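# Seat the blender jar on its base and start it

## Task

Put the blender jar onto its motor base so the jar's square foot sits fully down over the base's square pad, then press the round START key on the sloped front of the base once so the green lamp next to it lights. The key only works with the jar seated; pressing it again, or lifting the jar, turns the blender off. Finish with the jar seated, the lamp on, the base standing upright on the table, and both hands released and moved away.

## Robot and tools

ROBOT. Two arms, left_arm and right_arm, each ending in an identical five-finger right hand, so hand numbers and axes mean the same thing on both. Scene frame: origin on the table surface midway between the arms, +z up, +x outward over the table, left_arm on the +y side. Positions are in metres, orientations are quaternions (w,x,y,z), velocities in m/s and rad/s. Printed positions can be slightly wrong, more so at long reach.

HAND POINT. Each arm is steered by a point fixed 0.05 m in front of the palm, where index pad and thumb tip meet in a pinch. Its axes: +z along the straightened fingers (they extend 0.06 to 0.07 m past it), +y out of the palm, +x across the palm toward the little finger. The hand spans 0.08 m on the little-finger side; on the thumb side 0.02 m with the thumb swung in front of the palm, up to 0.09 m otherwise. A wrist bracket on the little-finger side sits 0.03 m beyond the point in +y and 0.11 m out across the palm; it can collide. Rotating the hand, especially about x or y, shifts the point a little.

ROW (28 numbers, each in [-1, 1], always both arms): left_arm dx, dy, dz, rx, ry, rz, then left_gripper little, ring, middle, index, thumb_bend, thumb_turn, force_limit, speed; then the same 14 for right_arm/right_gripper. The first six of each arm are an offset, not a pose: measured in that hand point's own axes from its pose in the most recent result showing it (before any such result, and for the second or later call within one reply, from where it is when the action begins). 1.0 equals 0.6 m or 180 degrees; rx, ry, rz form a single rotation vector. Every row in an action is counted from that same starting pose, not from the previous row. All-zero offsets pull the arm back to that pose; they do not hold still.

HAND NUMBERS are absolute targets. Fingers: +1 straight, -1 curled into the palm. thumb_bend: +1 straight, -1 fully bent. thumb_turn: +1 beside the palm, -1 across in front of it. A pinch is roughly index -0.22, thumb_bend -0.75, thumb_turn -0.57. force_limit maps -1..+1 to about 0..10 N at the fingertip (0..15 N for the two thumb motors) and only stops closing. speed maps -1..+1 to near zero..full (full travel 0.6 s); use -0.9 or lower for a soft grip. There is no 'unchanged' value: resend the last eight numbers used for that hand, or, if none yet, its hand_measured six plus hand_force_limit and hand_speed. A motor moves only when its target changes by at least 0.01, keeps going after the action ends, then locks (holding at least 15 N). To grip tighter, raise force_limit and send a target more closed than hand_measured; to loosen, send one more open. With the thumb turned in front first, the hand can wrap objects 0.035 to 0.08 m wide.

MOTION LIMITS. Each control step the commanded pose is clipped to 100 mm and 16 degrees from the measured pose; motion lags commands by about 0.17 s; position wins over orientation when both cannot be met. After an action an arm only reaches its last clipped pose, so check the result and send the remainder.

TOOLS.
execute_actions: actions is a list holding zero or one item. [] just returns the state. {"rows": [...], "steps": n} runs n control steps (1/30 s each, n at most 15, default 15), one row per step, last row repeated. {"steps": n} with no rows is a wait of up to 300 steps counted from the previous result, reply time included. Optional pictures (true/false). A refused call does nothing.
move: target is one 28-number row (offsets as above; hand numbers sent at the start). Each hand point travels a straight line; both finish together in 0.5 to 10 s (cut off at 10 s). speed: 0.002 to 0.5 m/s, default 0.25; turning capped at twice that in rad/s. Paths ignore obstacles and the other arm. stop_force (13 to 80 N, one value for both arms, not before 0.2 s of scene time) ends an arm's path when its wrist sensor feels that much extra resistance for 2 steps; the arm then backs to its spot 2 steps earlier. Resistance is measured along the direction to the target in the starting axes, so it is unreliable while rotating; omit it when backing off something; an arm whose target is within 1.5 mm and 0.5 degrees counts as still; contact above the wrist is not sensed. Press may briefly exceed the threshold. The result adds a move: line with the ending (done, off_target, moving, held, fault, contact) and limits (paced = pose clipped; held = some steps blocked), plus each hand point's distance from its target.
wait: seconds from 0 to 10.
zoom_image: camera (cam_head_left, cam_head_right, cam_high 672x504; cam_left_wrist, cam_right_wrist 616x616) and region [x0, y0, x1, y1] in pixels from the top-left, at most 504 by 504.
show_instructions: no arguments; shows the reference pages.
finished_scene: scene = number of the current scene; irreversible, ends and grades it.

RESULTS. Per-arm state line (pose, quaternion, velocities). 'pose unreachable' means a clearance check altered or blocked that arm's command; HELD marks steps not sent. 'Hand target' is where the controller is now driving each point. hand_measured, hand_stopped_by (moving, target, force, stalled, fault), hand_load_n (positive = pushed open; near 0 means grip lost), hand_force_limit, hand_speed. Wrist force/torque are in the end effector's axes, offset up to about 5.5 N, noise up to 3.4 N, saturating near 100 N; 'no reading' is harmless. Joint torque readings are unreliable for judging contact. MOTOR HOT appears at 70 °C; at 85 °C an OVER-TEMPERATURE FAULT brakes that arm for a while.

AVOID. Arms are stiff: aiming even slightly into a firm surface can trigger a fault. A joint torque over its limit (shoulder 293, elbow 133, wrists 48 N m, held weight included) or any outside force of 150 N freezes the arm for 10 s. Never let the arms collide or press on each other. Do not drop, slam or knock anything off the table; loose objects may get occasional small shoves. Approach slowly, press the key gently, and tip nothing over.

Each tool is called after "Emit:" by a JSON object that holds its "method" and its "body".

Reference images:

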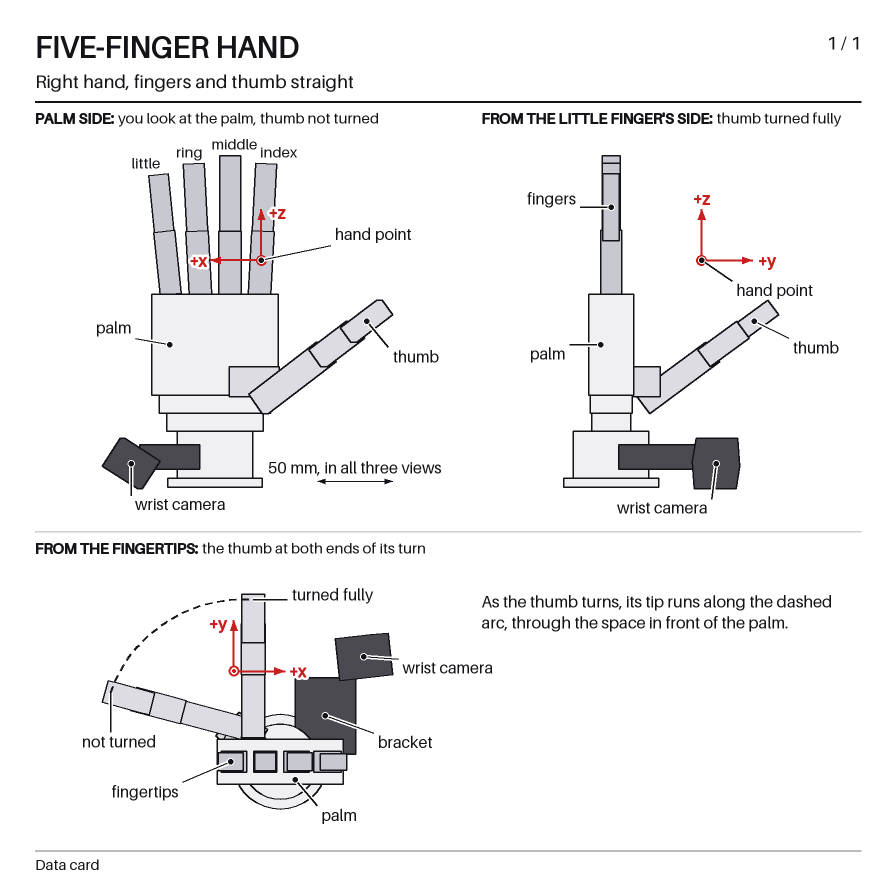

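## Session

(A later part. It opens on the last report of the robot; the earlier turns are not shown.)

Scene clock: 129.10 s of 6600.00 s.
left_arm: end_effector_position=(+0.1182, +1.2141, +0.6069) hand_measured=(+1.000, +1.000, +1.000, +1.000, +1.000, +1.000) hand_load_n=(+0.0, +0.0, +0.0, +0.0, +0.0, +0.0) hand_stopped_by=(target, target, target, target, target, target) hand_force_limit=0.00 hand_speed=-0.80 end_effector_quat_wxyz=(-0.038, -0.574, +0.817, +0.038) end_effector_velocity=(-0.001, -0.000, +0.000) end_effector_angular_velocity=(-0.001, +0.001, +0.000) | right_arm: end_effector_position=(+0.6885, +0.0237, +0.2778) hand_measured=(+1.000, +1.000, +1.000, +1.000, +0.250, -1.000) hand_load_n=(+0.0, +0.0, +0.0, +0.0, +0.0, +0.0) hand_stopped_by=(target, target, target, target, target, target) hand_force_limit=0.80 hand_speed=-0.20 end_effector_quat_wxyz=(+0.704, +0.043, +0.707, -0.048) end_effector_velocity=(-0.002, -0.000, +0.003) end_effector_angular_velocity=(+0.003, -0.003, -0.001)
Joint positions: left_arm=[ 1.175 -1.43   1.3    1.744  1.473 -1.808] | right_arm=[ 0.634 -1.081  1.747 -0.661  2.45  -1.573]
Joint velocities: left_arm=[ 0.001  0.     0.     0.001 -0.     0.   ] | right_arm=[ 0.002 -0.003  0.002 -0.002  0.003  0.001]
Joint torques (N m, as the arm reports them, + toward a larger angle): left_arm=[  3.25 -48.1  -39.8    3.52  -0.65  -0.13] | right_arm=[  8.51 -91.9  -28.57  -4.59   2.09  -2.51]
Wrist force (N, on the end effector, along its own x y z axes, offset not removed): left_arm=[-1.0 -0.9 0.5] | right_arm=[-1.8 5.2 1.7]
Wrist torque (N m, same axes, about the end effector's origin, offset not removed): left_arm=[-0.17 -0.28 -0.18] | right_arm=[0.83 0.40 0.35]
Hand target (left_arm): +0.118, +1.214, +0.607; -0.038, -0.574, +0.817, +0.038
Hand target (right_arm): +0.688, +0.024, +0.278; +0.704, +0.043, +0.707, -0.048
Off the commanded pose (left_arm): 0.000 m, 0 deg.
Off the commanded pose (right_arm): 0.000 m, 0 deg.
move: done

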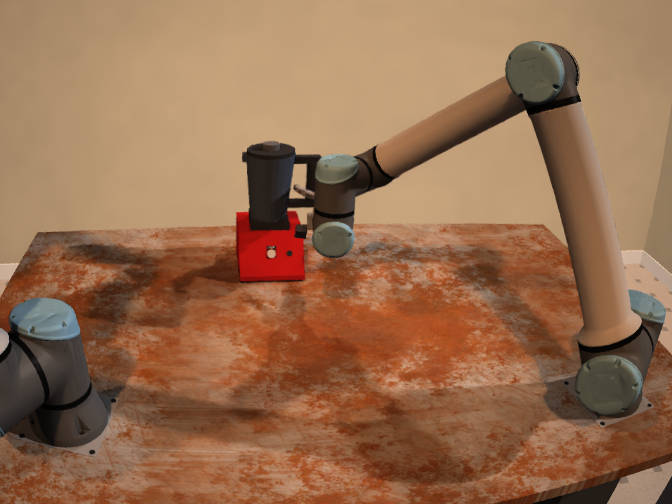

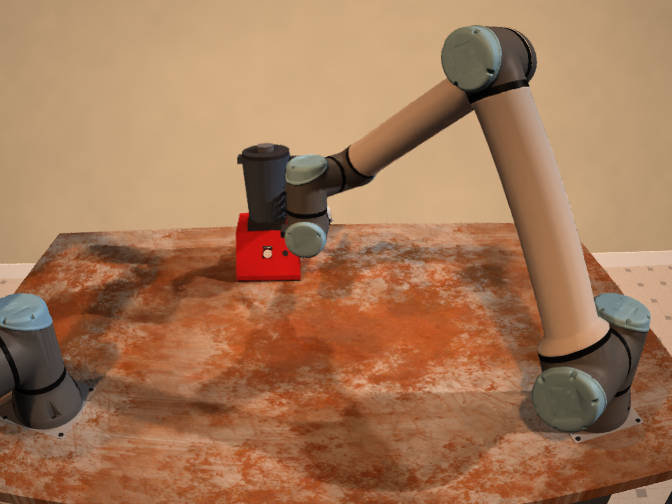

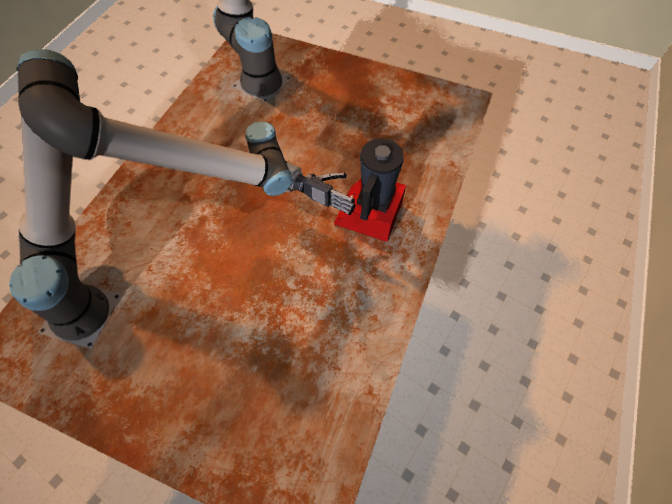

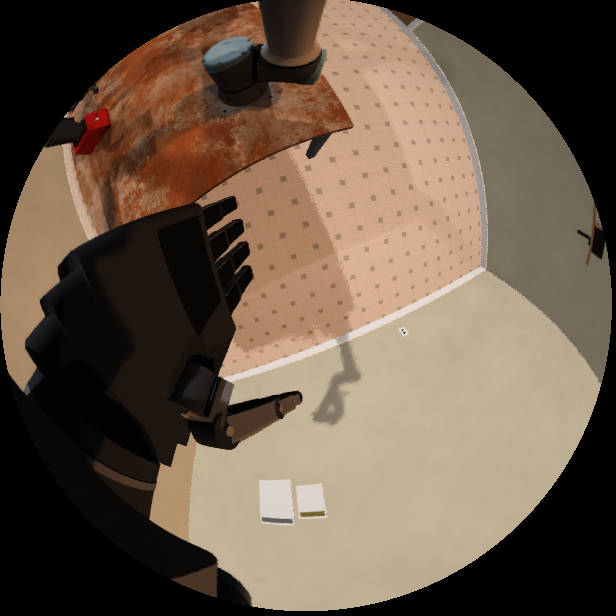

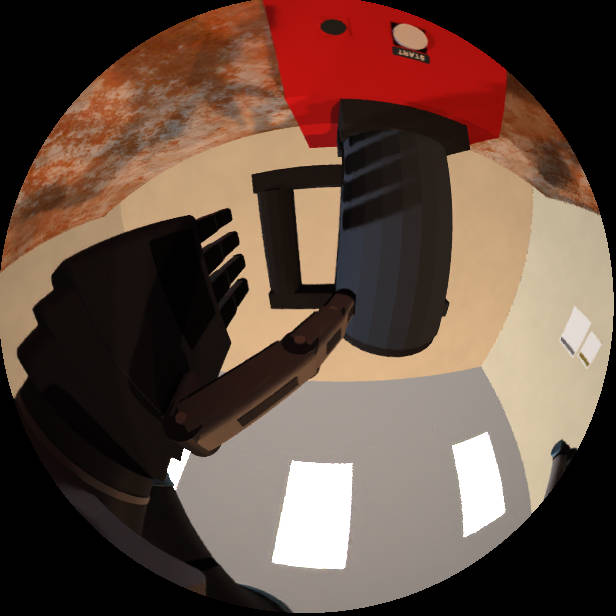

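Emit:
{"method": "move", "body": {"target": [0,0,0,0,0,0,1,1,1,1,1,1,0,-0.8, 0.1125,0.181,-0.195,-0.121,0.19,-0.036,1,-1,-1,-1,0.25,-1,0.8,1], "speed": 0.2}}

Scene clock: 141.43 s of 6600.00 s.
left_arm: end_effector_position=(+0.1182, +1.2141, +0.6069) hand_measured=(+1.000, +1.000, +1.000, +1.000, +1.000, +1.000) hand_load_n=(+0.0, +0.0, +0.0, +0.0, +0.0, +0.0) hand_stopped_by=(target, target, target, target, target, target) hand_force_limit=0.00 hand_speed=-0.80 end_effector_quat_wxyz=(-0.038, -0.574, +0.817, +0.038) end_effector_velocity=(-0.000, +0.001, +0.000) end_effector_angular_velocity=(+0.002, -0.001, +0.001) | right_arm: end_effector_position=(+0.5863, +0.1456, +0.2102) hand_measured=(+1.000, -1.000, -1.000, -1.000, +0.250, -1.000) hand_load_n=(+0.0, +0.0, +0.0, +0.0, +0.0, +0.0) hand_stopped_by=(target, target, target, target, target, target) hand_force_limit=0.80 hand_speed=1.00 end_effector_quat_wxyz=(+0.459, -0.115, +0.879, +0.060) end_effector_velocity=(-0.001, +0.002, +0.000) end_effector_angular_velocity=(+0.001, +0.008, +0.005)
Joint positions: left_arm=[ 1.175 -1.43   1.3    1.744  1.473 -1.808] | right_arm=[ 0.702 -1.032  1.537  0.182  2.02  -1.229]
Joint velocities: left_arm=[ 0.001  0.001 -0.002 -0.001 -0.    -0.   ] | right_arm=[-0.     0.002 -0.006  0.01  -0.008  0.002]
Joint torques (N m, as the arm reports them, + toward a larger angle): left_arm=[  0.3  -47.16 -39.74   3.57  -0.36   0.17] | right_arm=[  8.06 -77.31 -42.86   3.2   -1.39   2.37]
Wrist force (N, on the end effector, along its own x y z axes, offset not removed): left_arm=[-1.6 2.4 -0.5] | right_arm=[-10.2 2.3 6.7]
Wrist torque (N m, same axes, about the end effector's origin, offset not removed): left_arm=[0.36 -0.19 0.05] | right_arm=[0.33 1.42 -0.51]
Hand target (left_arm): +0.118, +1.214, +0.607; -0.038, -0.574, +0.817, +0.038
Hand target (right_arm): +0.586, +0.146, +0.210; +0.459, -0.116, +0.879, +0.060
Off the commanded pose (left_arm): 0.000 m, 0 deg.
Off the commanded pose (right_arm): 0.000 m, 0 deg.
After step 90, 6.97 s passed at rest.
move: done

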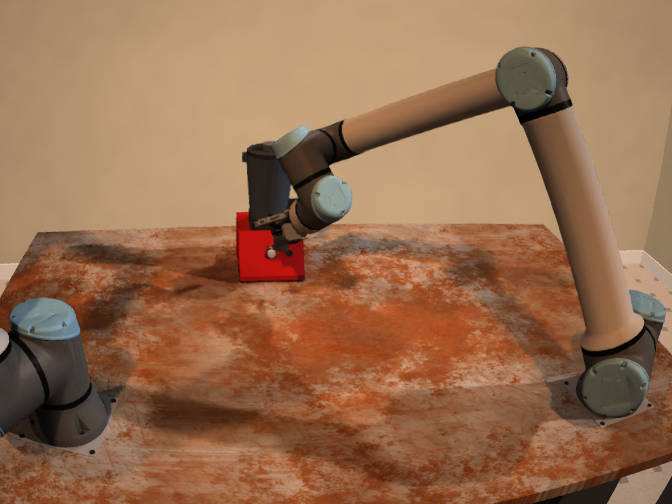

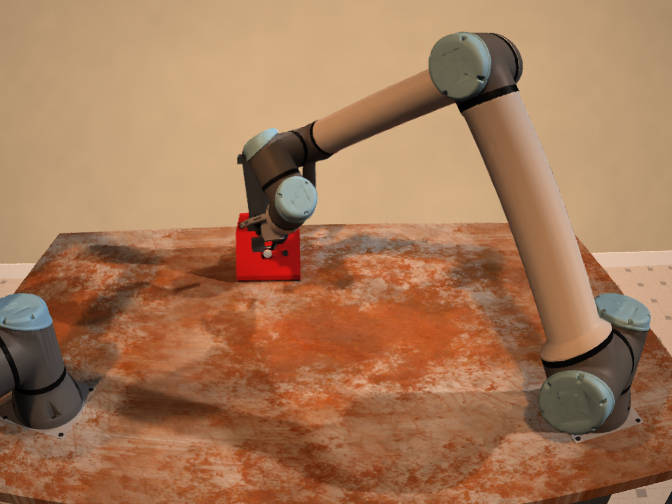

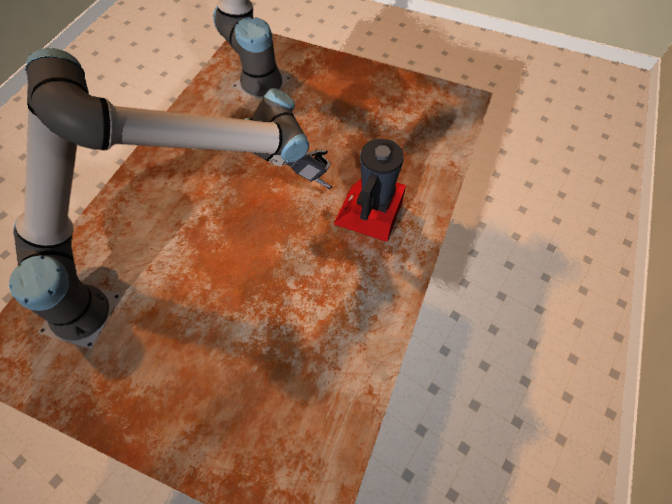

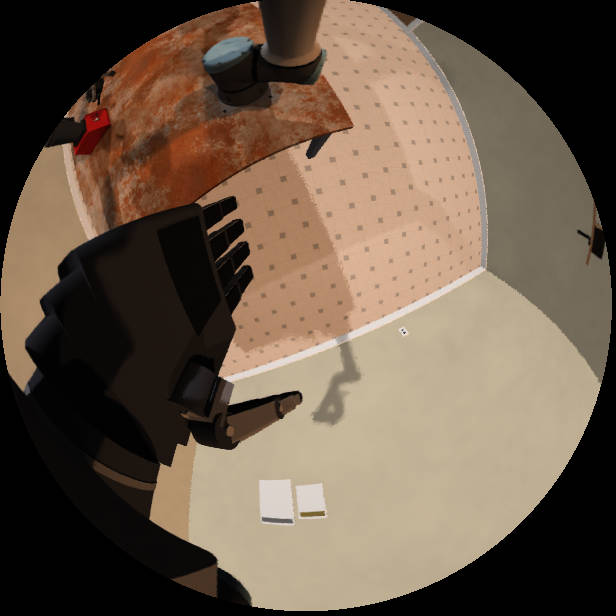

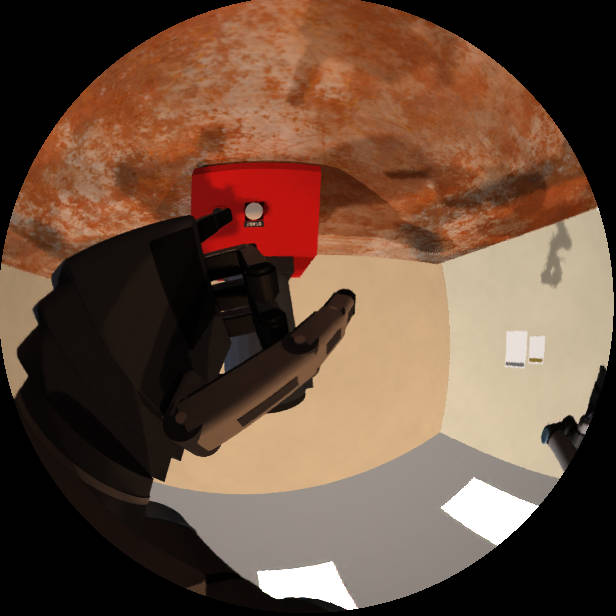

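Emit:
{"method": "move", "body": {"target": [0,0,0,0,0,0,1,1,1,1,1,1,0,-0.8, 0,0,0.09,0,0,0,1,-1,-1,-1,0.25,-1,0.8,1], "speed": 0.1}}

Emit:
{"method": "zoom_image", "body": {"camera": "cam_right_wrist", "region": [170, 160, 290, 260]}}

Emit:
{"method": "zoom_image", "body": {"camera": "cam_high", "region": [310, 160, 380, 230]}}

Emit:
{"method": "zoom_image", "body": {"camera": "cam_head_left", "region": [230, 210, 310, 285]}}

Scene clock: 144.67 s of 6600.00 s.
left_arm: end_effector_position=(+0.1182, +1.2141, +0.6069) hand_measured=(+1.000, +1.000, +1.000, +1.000, +1.000, +1.000) hand_load_n=(+0.0, +0.0, +0.0, +0.0, +0.0, +0.0) hand_stopped_by=(target, target, target, target, target, target) hand_force_limit=0.00 hand_speed=-0.80 end_effector_quat_wxyz=(-0.038, -0.574, +0.817, +0.038) end_effector_velocity=(+0.000, +0.000, -0.001) end_effector_angular_velocity=(-0.001, +0.001, -0.001) | right_arm: end_effector_position=(+0.6289, +0.1571, +0.1797) hand_measured=(+1.000, -1.000, -1.000, -1.000, +0.250, -1.000) hand_load_n=(+0.0, +0.0, +0.0, +0.0, +0.0, +0.0) hand_stopped_by=(target, target, target, target, target, target) hand_force_limit=0.80 hand_speed=1.00 end_effector_quat_wxyz=(+0.459, -0.115, +0.879, +0.060) end_effector_velocity=(+0.002, +0.001, -0.002) end_effector_angular_velocity=(-0.000, +0.000, -0.000)
Joint positions: left_arm=[ 1.175 -1.43   1.3    1.744  1.473 -1.808] | right_arm=[ 0.671 -0.963  1.482  0.159  1.996 -1.25 ]
Joint velocities: left_arm=[-0.     0.     0.001 -0.    -0.     0.   ] | right_arm=[-0.001  0.004 -0.003 -0.    -0.001 -0.001]
Joint torques (N m, as the arm reports them, + toward a larger angle): left_arm=[  0.04 -48.11 -41.67   3.42  -0.76  -0.12] | right_arm=[-14.03 -80.47 -41.47  -1.46  -1.28  -2.54]
Wrist force (N, on the end effector, along its own x y z axes, offset not removed): left_arm=[-1.0 1.3 0.6] | right_arm=[-1.8 0.6 7.6]
Wrist torque (N m, same axes, about the end effector's origin, offset not removed): left_arm=[0.25 -0.29 0.02] | right_arm=[-0.42 0.29 -0.15]
Hand target (left_arm): +0.118, +1.214, +0.607; -0.038, -0.574, +0.817, +0.038
Hand target (right_arm): +0.629, +0.157, +0.179; +0.459, -0.115, +0.879, +0.060
Off the commanded pose (left_arm): 0.000 m, 0 deg.
Off the commanded pose (right_arm): 0.000 m, 0 deg.
move: done

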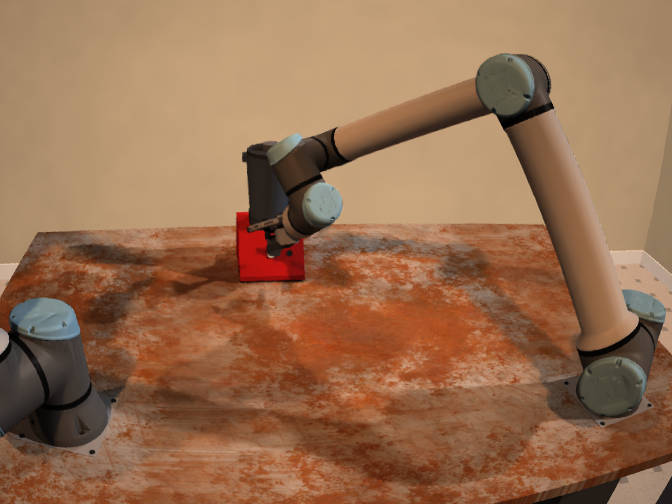

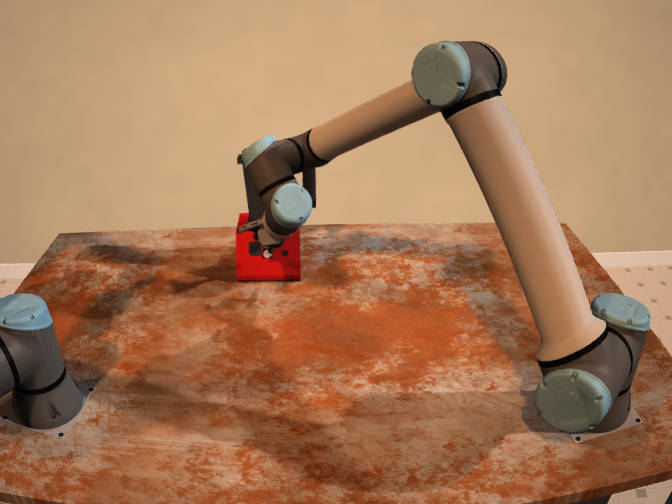

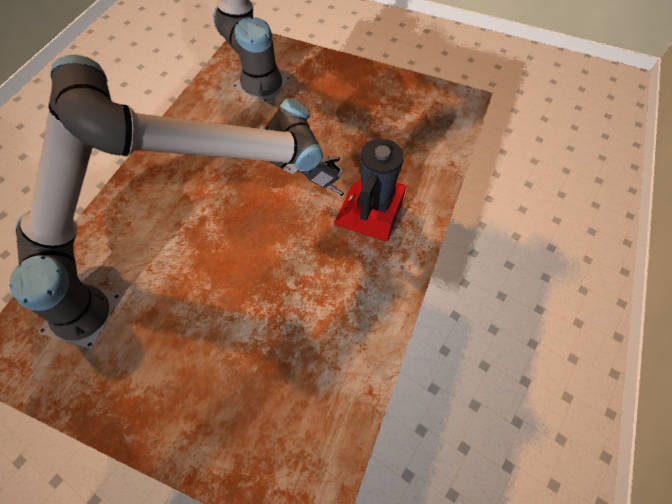

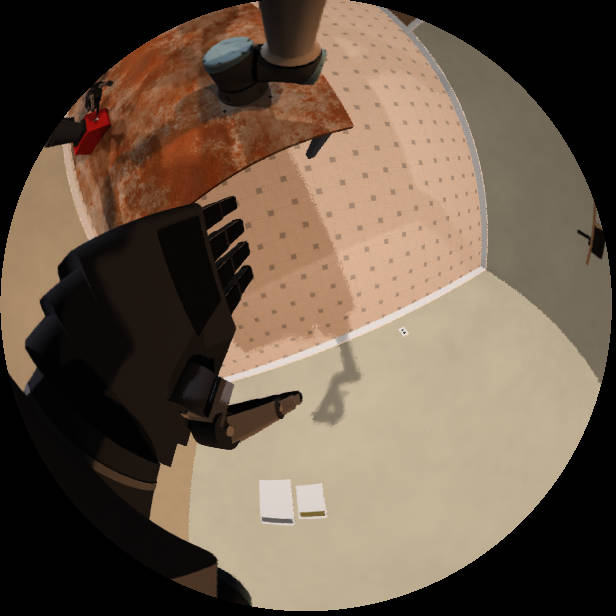

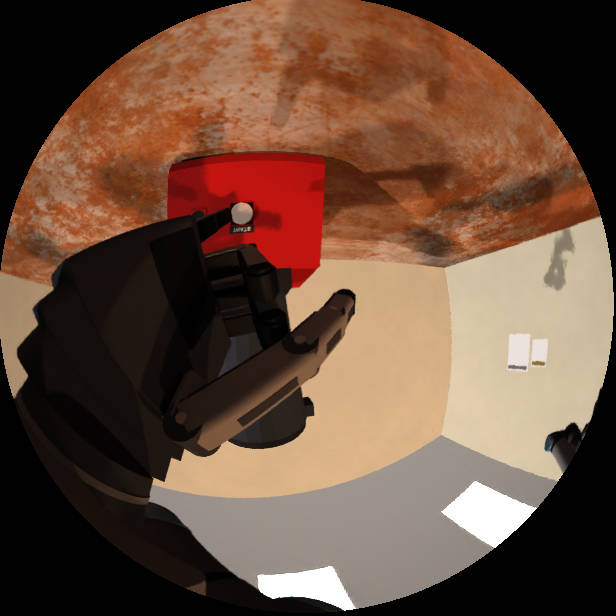

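Region (170, 160, 290, 260) of cam_right_wrist's 616x616 image, scaled by 4.200, with more detail than that image has.

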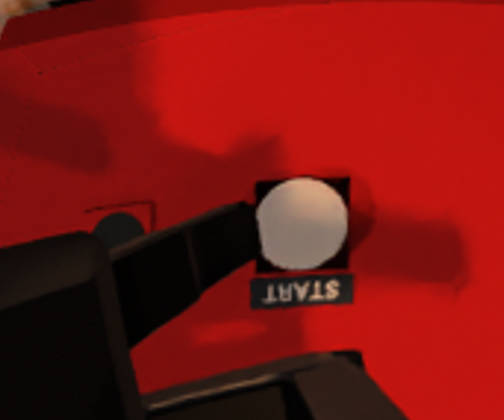

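Region (310, 160, 380, 230) of cam_high's 672x504 image, scaled by 7.200, with more detail than that image has.

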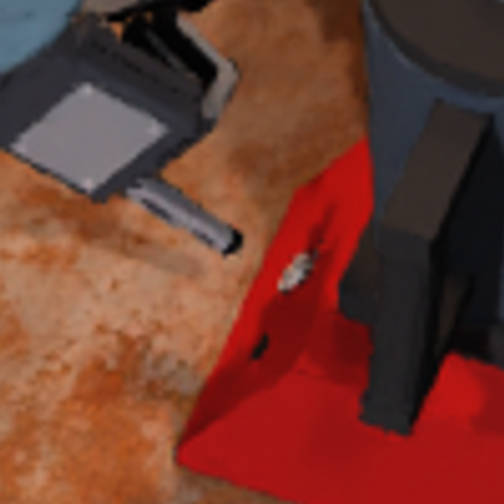

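Region (230, 210, 310, 285) of cam_head_left's 672x504 image, scaled by 6.300, with more detail than that image has; it fills the top 472 rows of this view, and the rest is white.

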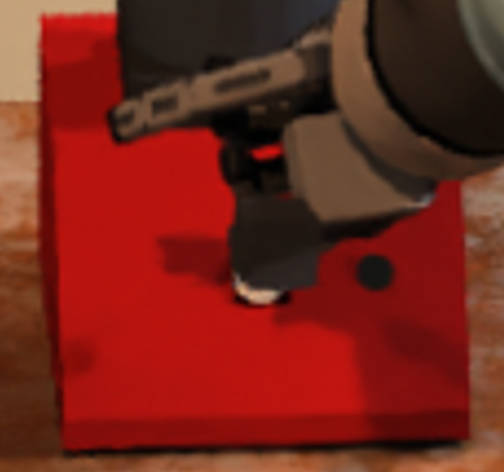

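Emit:
{"method": "move", "body": {"target": [0,0,0,0,0,0,1,1,1,1,1,1,0,-0.8, 0,0.006,0.045,0,0,0,1,-1,-1,-1,0.25,-1,0.8,1], "speed": 0.05}}

Emit:
{"method": "zoom_image", "body": {"camera": "cam_right_wrist", "region": [170, 160, 290, 260]}}

Emit:
{"method": "zoom_image", "body": {"camera": "cam_high", "region": [310, 160, 380, 230]}}

Scene clock: 149.23 s of 6600.00 s.
left_arm: end_effector_position=(+0.1182, +1.2141, +0.6069) hand_measured=(+1.000, +1.000, +1.000, +1.000, +1.000, +1.000) hand_load_n=(+0.0, +0.0, +0.0, +0.0, +0.0, +0.0) hand_stopped_by=(target, target, target, target, target, target) hand_force_limit=0.00 hand_speed=-0.80 end_effector_quat_wxyz=(-0.038, -0.574, +0.817, +0.038) end_effector_velocity=(-0.000, -0.000, +0.001) end_effector_angular_velocity=(+0.000, -0.000, +0.000) | right_arm: end_effector_position=(+0.6491, +0.1662, +0.1645) hand_measured=(+1.000, -1.000, -1.000, -1.000, +0.250, -1.000) hand_load_n=(+0.0, +0.0, +0.0, +0.0, +0.0, +0.0) hand_stopped_by=(target, target, target, target, target, target) hand_force_limit=0.80 hand_speed=1.00 end_effector_quat_wxyz=(+0.459, -0.115, +0.879, +0.060) end_effector_velocity=(+0.003, +0.001, -0.002) end_effector_angular_velocity=(-0.001, -0.000, -0.001)
Joint positions: left_arm=[ 1.175 -1.43   1.3    1.744  1.473 -1.808] | right_arm=[ 0.661 -0.924  1.445  0.154  1.988 -1.257]
Joint velocities: left_arm=[ 0.    -0.    -0.001  0.001  0.     0.   ] | right_arm=[-0.002  0.005 -0.005  0.    -0.001 -0.001]
Joint torques (N m, as the arm reports them, + toward a larger angle): left_arm=[  2.07 -45.24 -41.65   3.54  -0.25   0.2 ] | right_arm=[-17.81 -88.68 -42.43  -1.44  -1.5   -2.72]
Wrist force (N, on the end effector, along its own x y z axes, offset not removed): left_arm=[-1.1 0.8 1.0] | right_arm=[-6.6 3.3 -1.4]
Wrist torque (N m, same axes, about the end effector's origin, offset not removed): left_arm=[0.14 -0.26 -0.03] | right_arm=[0.75 1.21 -0.43]
Hand target (left_arm): +0.118, +1.214, +0.607; -0.038, -0.574, +0.817, +0.038
Hand target (right_arm): +0.649, +0.166, +0.164; +0.459, -0.115, +0.879, +0.060
Off the commanded pose (left_arm): 0.000 m, 0 deg.
Off the commanded pose (right_arm): 0.000 m, 0 deg.
After step 90, 0.60 s passed at rest.
move: done

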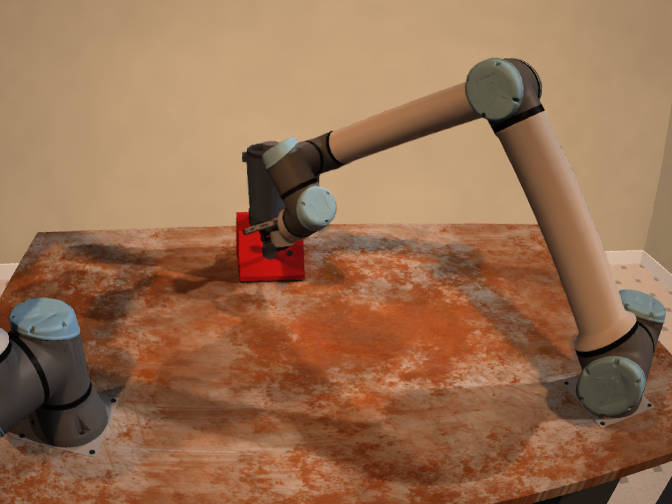

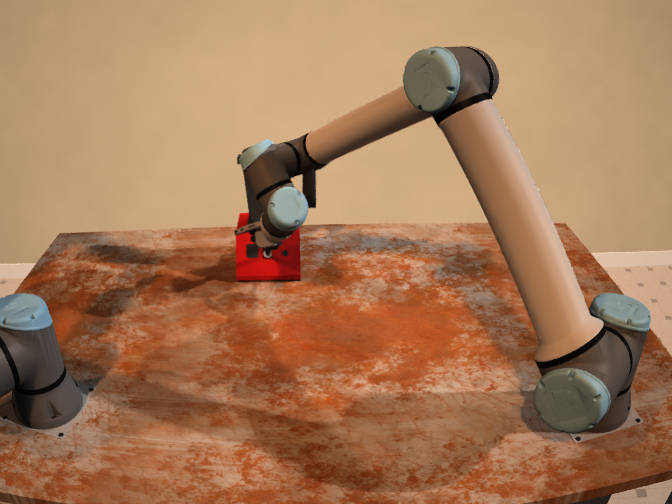

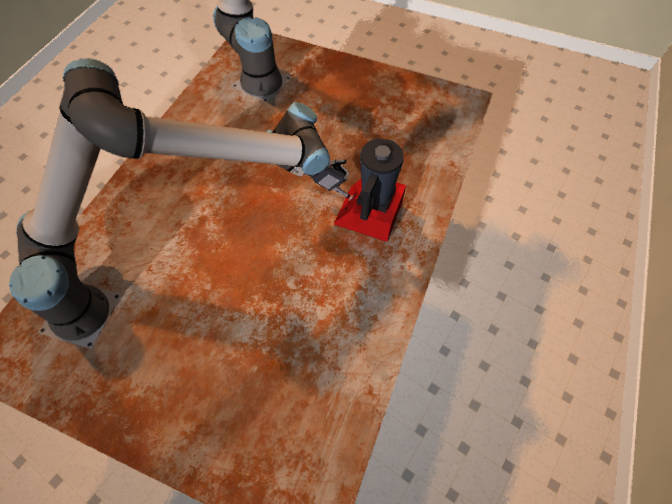

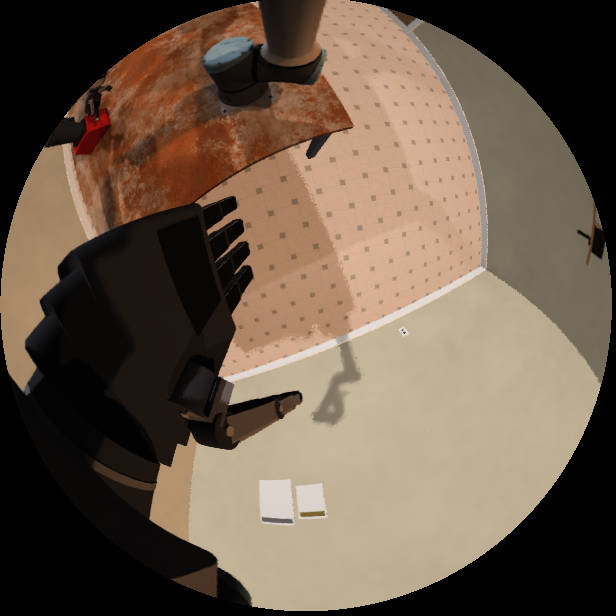

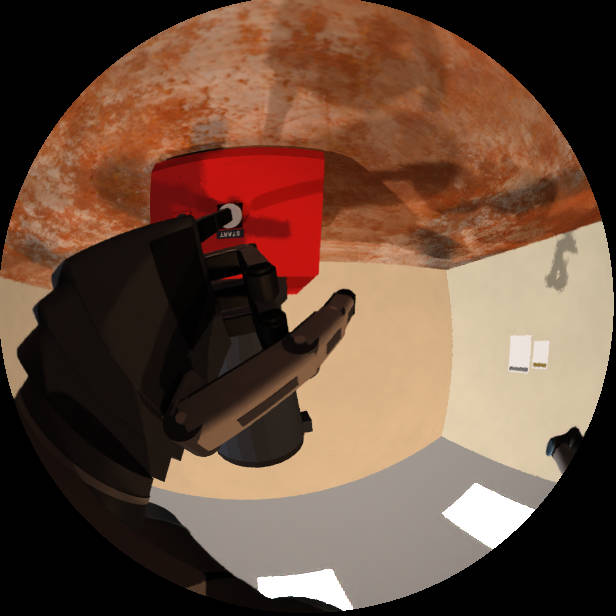

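Region (170, 160, 290, 260) of cam_right_wrist's 616x616 image, scaled by 4.200, with more detail than that image has.

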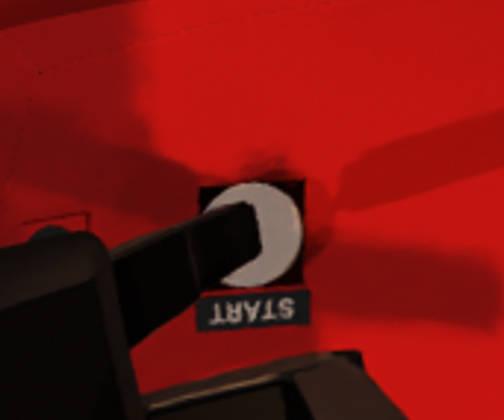

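Region (310, 160, 380, 230) of cam_high's 672x504 image, scaled by 7.200, with more detail than that image has.

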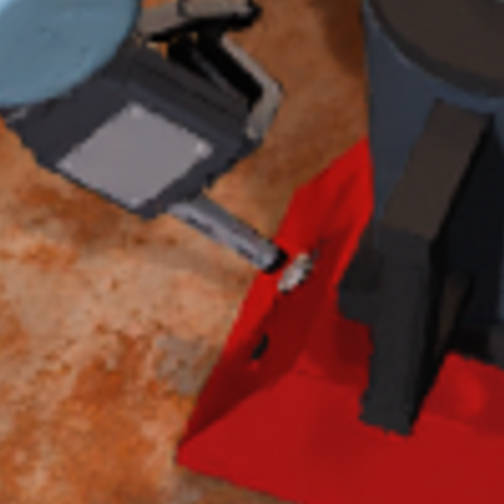

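Emit:
{"method": "move", "body": {"target": [0,0,0,0,0,0,1,1,1,1,1,1,0,-0.8, 0,0,0.028,0,0,0,1,-1,-1,-1,0.25,-1,0.8,1], "speed": 0.008, "stop_force": 13}}

Scene clock: 152.07 s of 6600.00 s.
left_arm: end_effector_position=(+0.1182, +1.2141, +0.6069) hand_measured=(+1.000, +1.000, +1.000, +1.000, +1.000, +1.000) hand_load_n=(+0.0, +0.0, +0.0, +0.0, +0.0, +0.0) hand_stopped_by=(target, target, target, target, target, target) hand_force_limit=0.00 hand_speed=-0.80 end_effector_quat_wxyz=(-0.038, -0.574, +0.817, +0.038) end_effector_velocity=(-0.000, +0.000, +0.000) end_effector_angular_velocity=(-0.000, +0.002, +0.000) | right_arm: end_effector_position=(+0.6580, +0.1685, +0.1581) hand_measured=(+1.000, -1.000, -1.000, -1.000, +0.250, -1.000) hand_load_n=(+0.5, +0.0, +0.0, +0.0, +0.0, +0.0) hand_stopped_by=(target, target, target, target, target, target) hand_force_limit=0.80 hand_speed=1.00 end_effector_quat_wxyz=(+0.459, -0.115, +0.879, +0.060) end_effector_velocity=(-0.003, -0.001, -0.000) end_effector_angular_velocity=(-0.001, +0.002, +0.001)
Joint positions: left_arm=[ 1.175 -1.43   1.3    1.744  1.473 -1.808] | right_arm=[ 0.656 -0.909  1.431  0.152  1.984 -1.261]
Joint velocities: left_arm=[ 0.     0.001 -0.001  0.001 -0.001 -0.   ] | right_arm=[ 0.001 -0.003  0.006 -0.001 -0.     0.001]
Joint torques (N m, as the arm reports them, + toward a larger angle): left_arm=[ -0.37 -48.41 -40.46   3.73  -0.26   0.26] | right_arm=[  0.68 -94.23 -31.55  -4.52   2.45   2.13]
Wrist force (N, on the end effector, along its own x y z axes, offset not removed): left_arm=[-3.2 3.3 -0.4] | right_arm=[-7.0 -0.4 -24.5]
Wrist torque (N m, same axes, about the end effector's origin, offset not removed): left_arm=[0.44 0.15 -0.16] | right_arm=[2.25 2.48 -0.51]
Hand target (left_arm): +0.118, +1.214, +0.607; -0.038, -0.574, +0.817, +0.038
Hand target (right_arm): +0.658, +0.168, +0.158; +0.459, -0.115, +0.879, +0.060
Off the commanded pose (left_arm): 0.000 m, 0 deg.
Off the commanded pose (right_arm): 0.006 m, 0 deg.
move: contact (right_arm)

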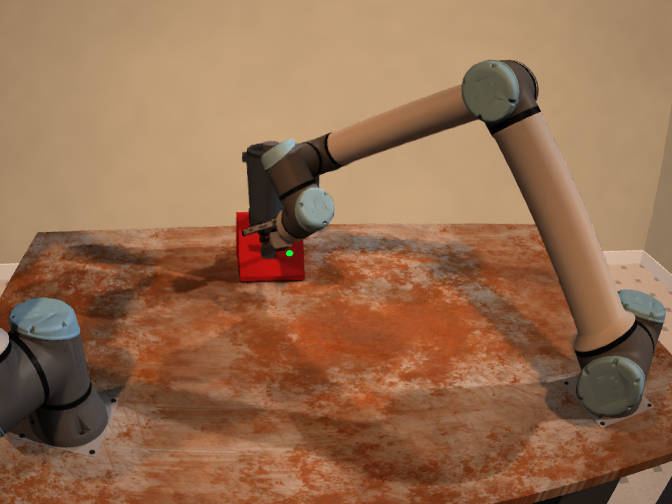

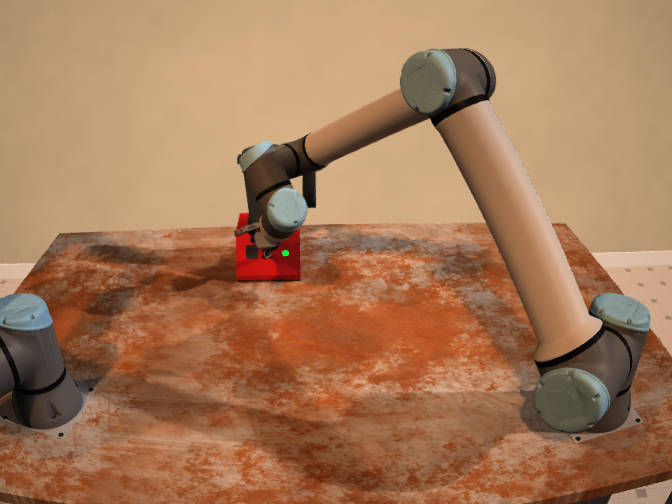

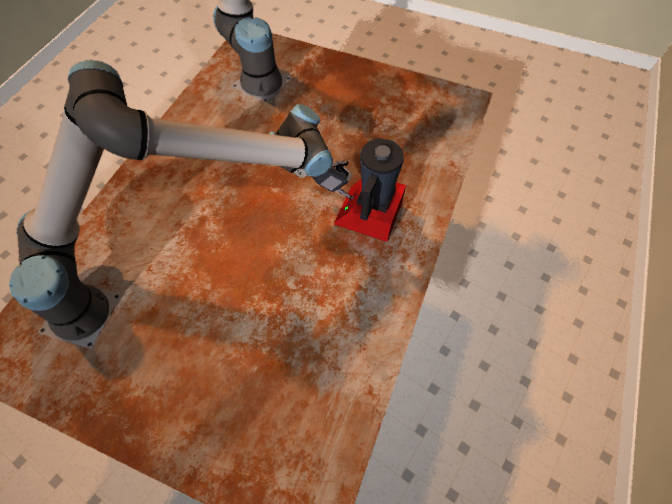

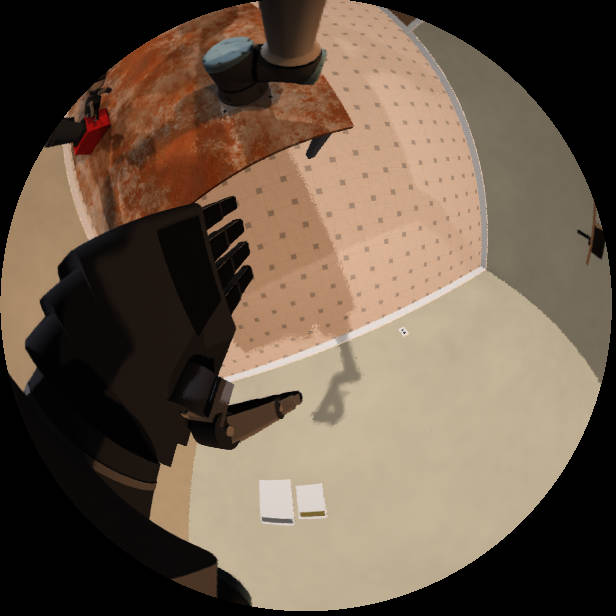

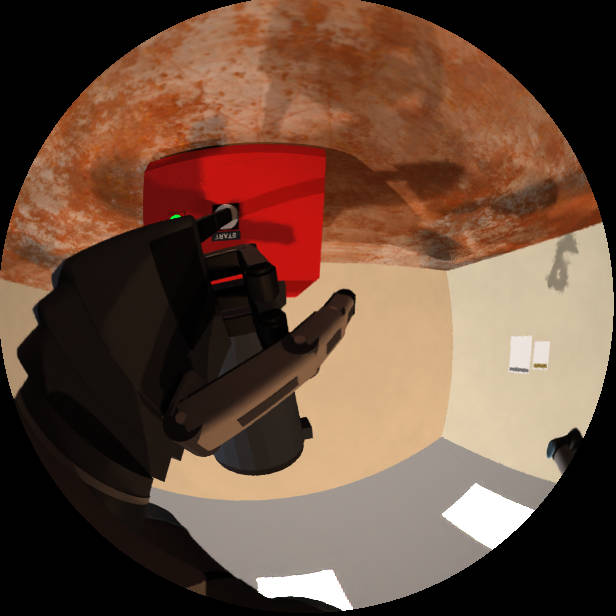

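Lamp lit. Retreating.

Emit:
{"method": "move", "body": {"target": [0,0,0,0,0,0,1,1,1,1,1,1,0,-0.8, 0,-0.1,-0.45,0,0,0,1,-1,-1,-1,0.25,-1,0.8,1], "speed": 0.25}}

Scene clock: 155.70 s of 6600.00 s.
left_arm: end_effector_position=(+0.1182, +1.2141, +0.6069) hand_measured=(+1.000, +1.000, +1.000, +1.000, +1.000, +1.000) hand_load_n=(+0.0, +0.0, +0.0, +0.0, +0.0, +0.0) hand_stopped_by=(target, target, target, target, target, target) hand_force_limit=0.00 hand_speed=-0.80 end_effector_quat_wxyz=(-0.038, -0.574, +0.817, +0.038) end_effector_velocity=(+0.001, -0.000, +0.000) end_effector_angular_velocity=(+0.000, -0.002, -0.000) | right_arm: end_effector_position=(+0.4595, +0.0531, +0.3116) hand_measured=(+1.000, -1.000, -1.000, -1.000, +0.250, -1.000) hand_load_n=(+0.0, +0.0, +0.0, +0.0, +0.0, +0.0) hand_stopped_by=(target, target, target, target, target, target) hand_force_limit=0.80 hand_speed=1.00 end_effector_quat_wxyz=(+0.459, -0.115, +0.879, +0.060) end_effector_velocity=(-0.002, -0.001, +0.002) end_effector_angular_velocity=(+0.000, -0.000, +0.000)
Joint positions: left_arm=[ 1.175 -1.43   1.3    1.744  1.473 -1.808] | right_arm=[ 0.751 -1.317  1.757  0.263  2.058 -1.194]
Joint velocities: left_arm=[-0.    -0.    -0.001 -0.     0.001 -0.   ] | right_arm=[ 0.001 -0.005  0.003  0.002  0.001  0.001]
Joint torques (N m, as the arm reports them, + toward a larger angle): left_arm=[ -0.86 -45.83 -39.85   3.67  -0.04   0.19] | right_arm=[  8.25 -71.47 -30.42   3.19   3.     2.96]
Wrist force (N, on the end effector, along its own x y z axes, offset not removed): left_arm=[-3.6 1.2 -3.0] | right_arm=[-6.8 -0.8 -2.1]
Wrist torque (N m, same axes, about the end effector's origin, offset not removed): left_arm=[0.32 0.23 -0.27] | right_arm=[0.03 1.17 -0.43]
Hand target (left_arm): +0.118, +1.214, +0.607; -0.038, -0.574, +0.817, +0.038
Hand target (right_arm): +0.459, +0.053, +0.312; +0.459, -0.115, +0.879, +0.060
Off the commanded pose (left_arm): 0.000 m, 0 deg.
Off the commanded pose (right_arm): 0.001 m, 0 deg.
move: done

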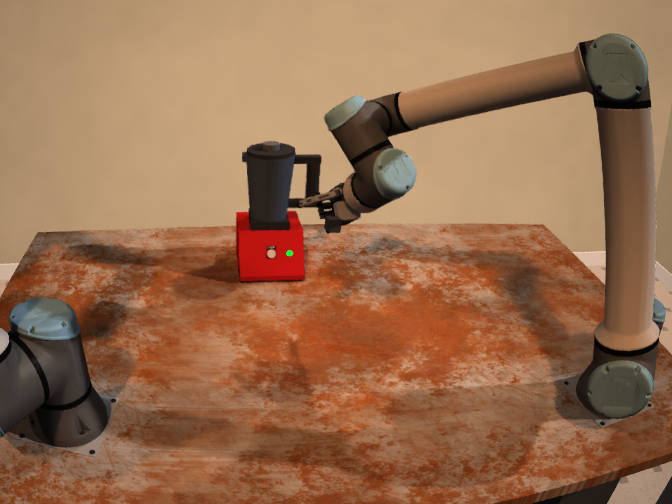

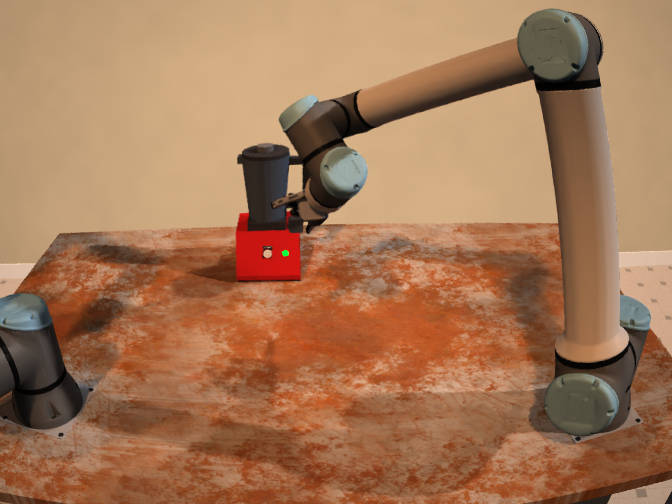

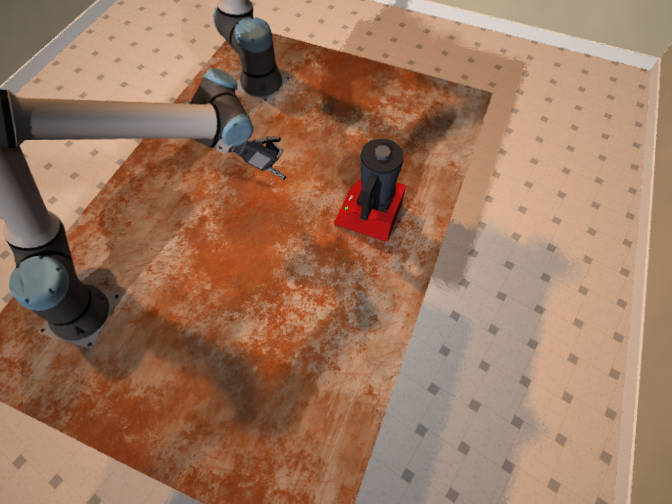

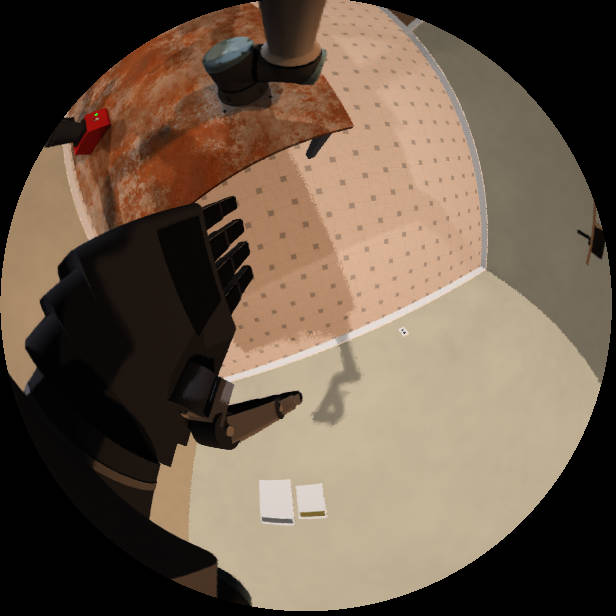

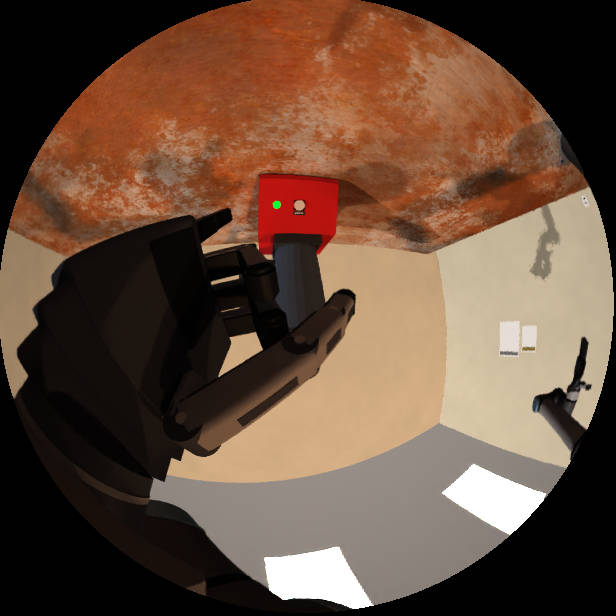

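Emit:
{"method": "finished_scene", "body": {"scene": 1}}

The scene is finished: the task was done.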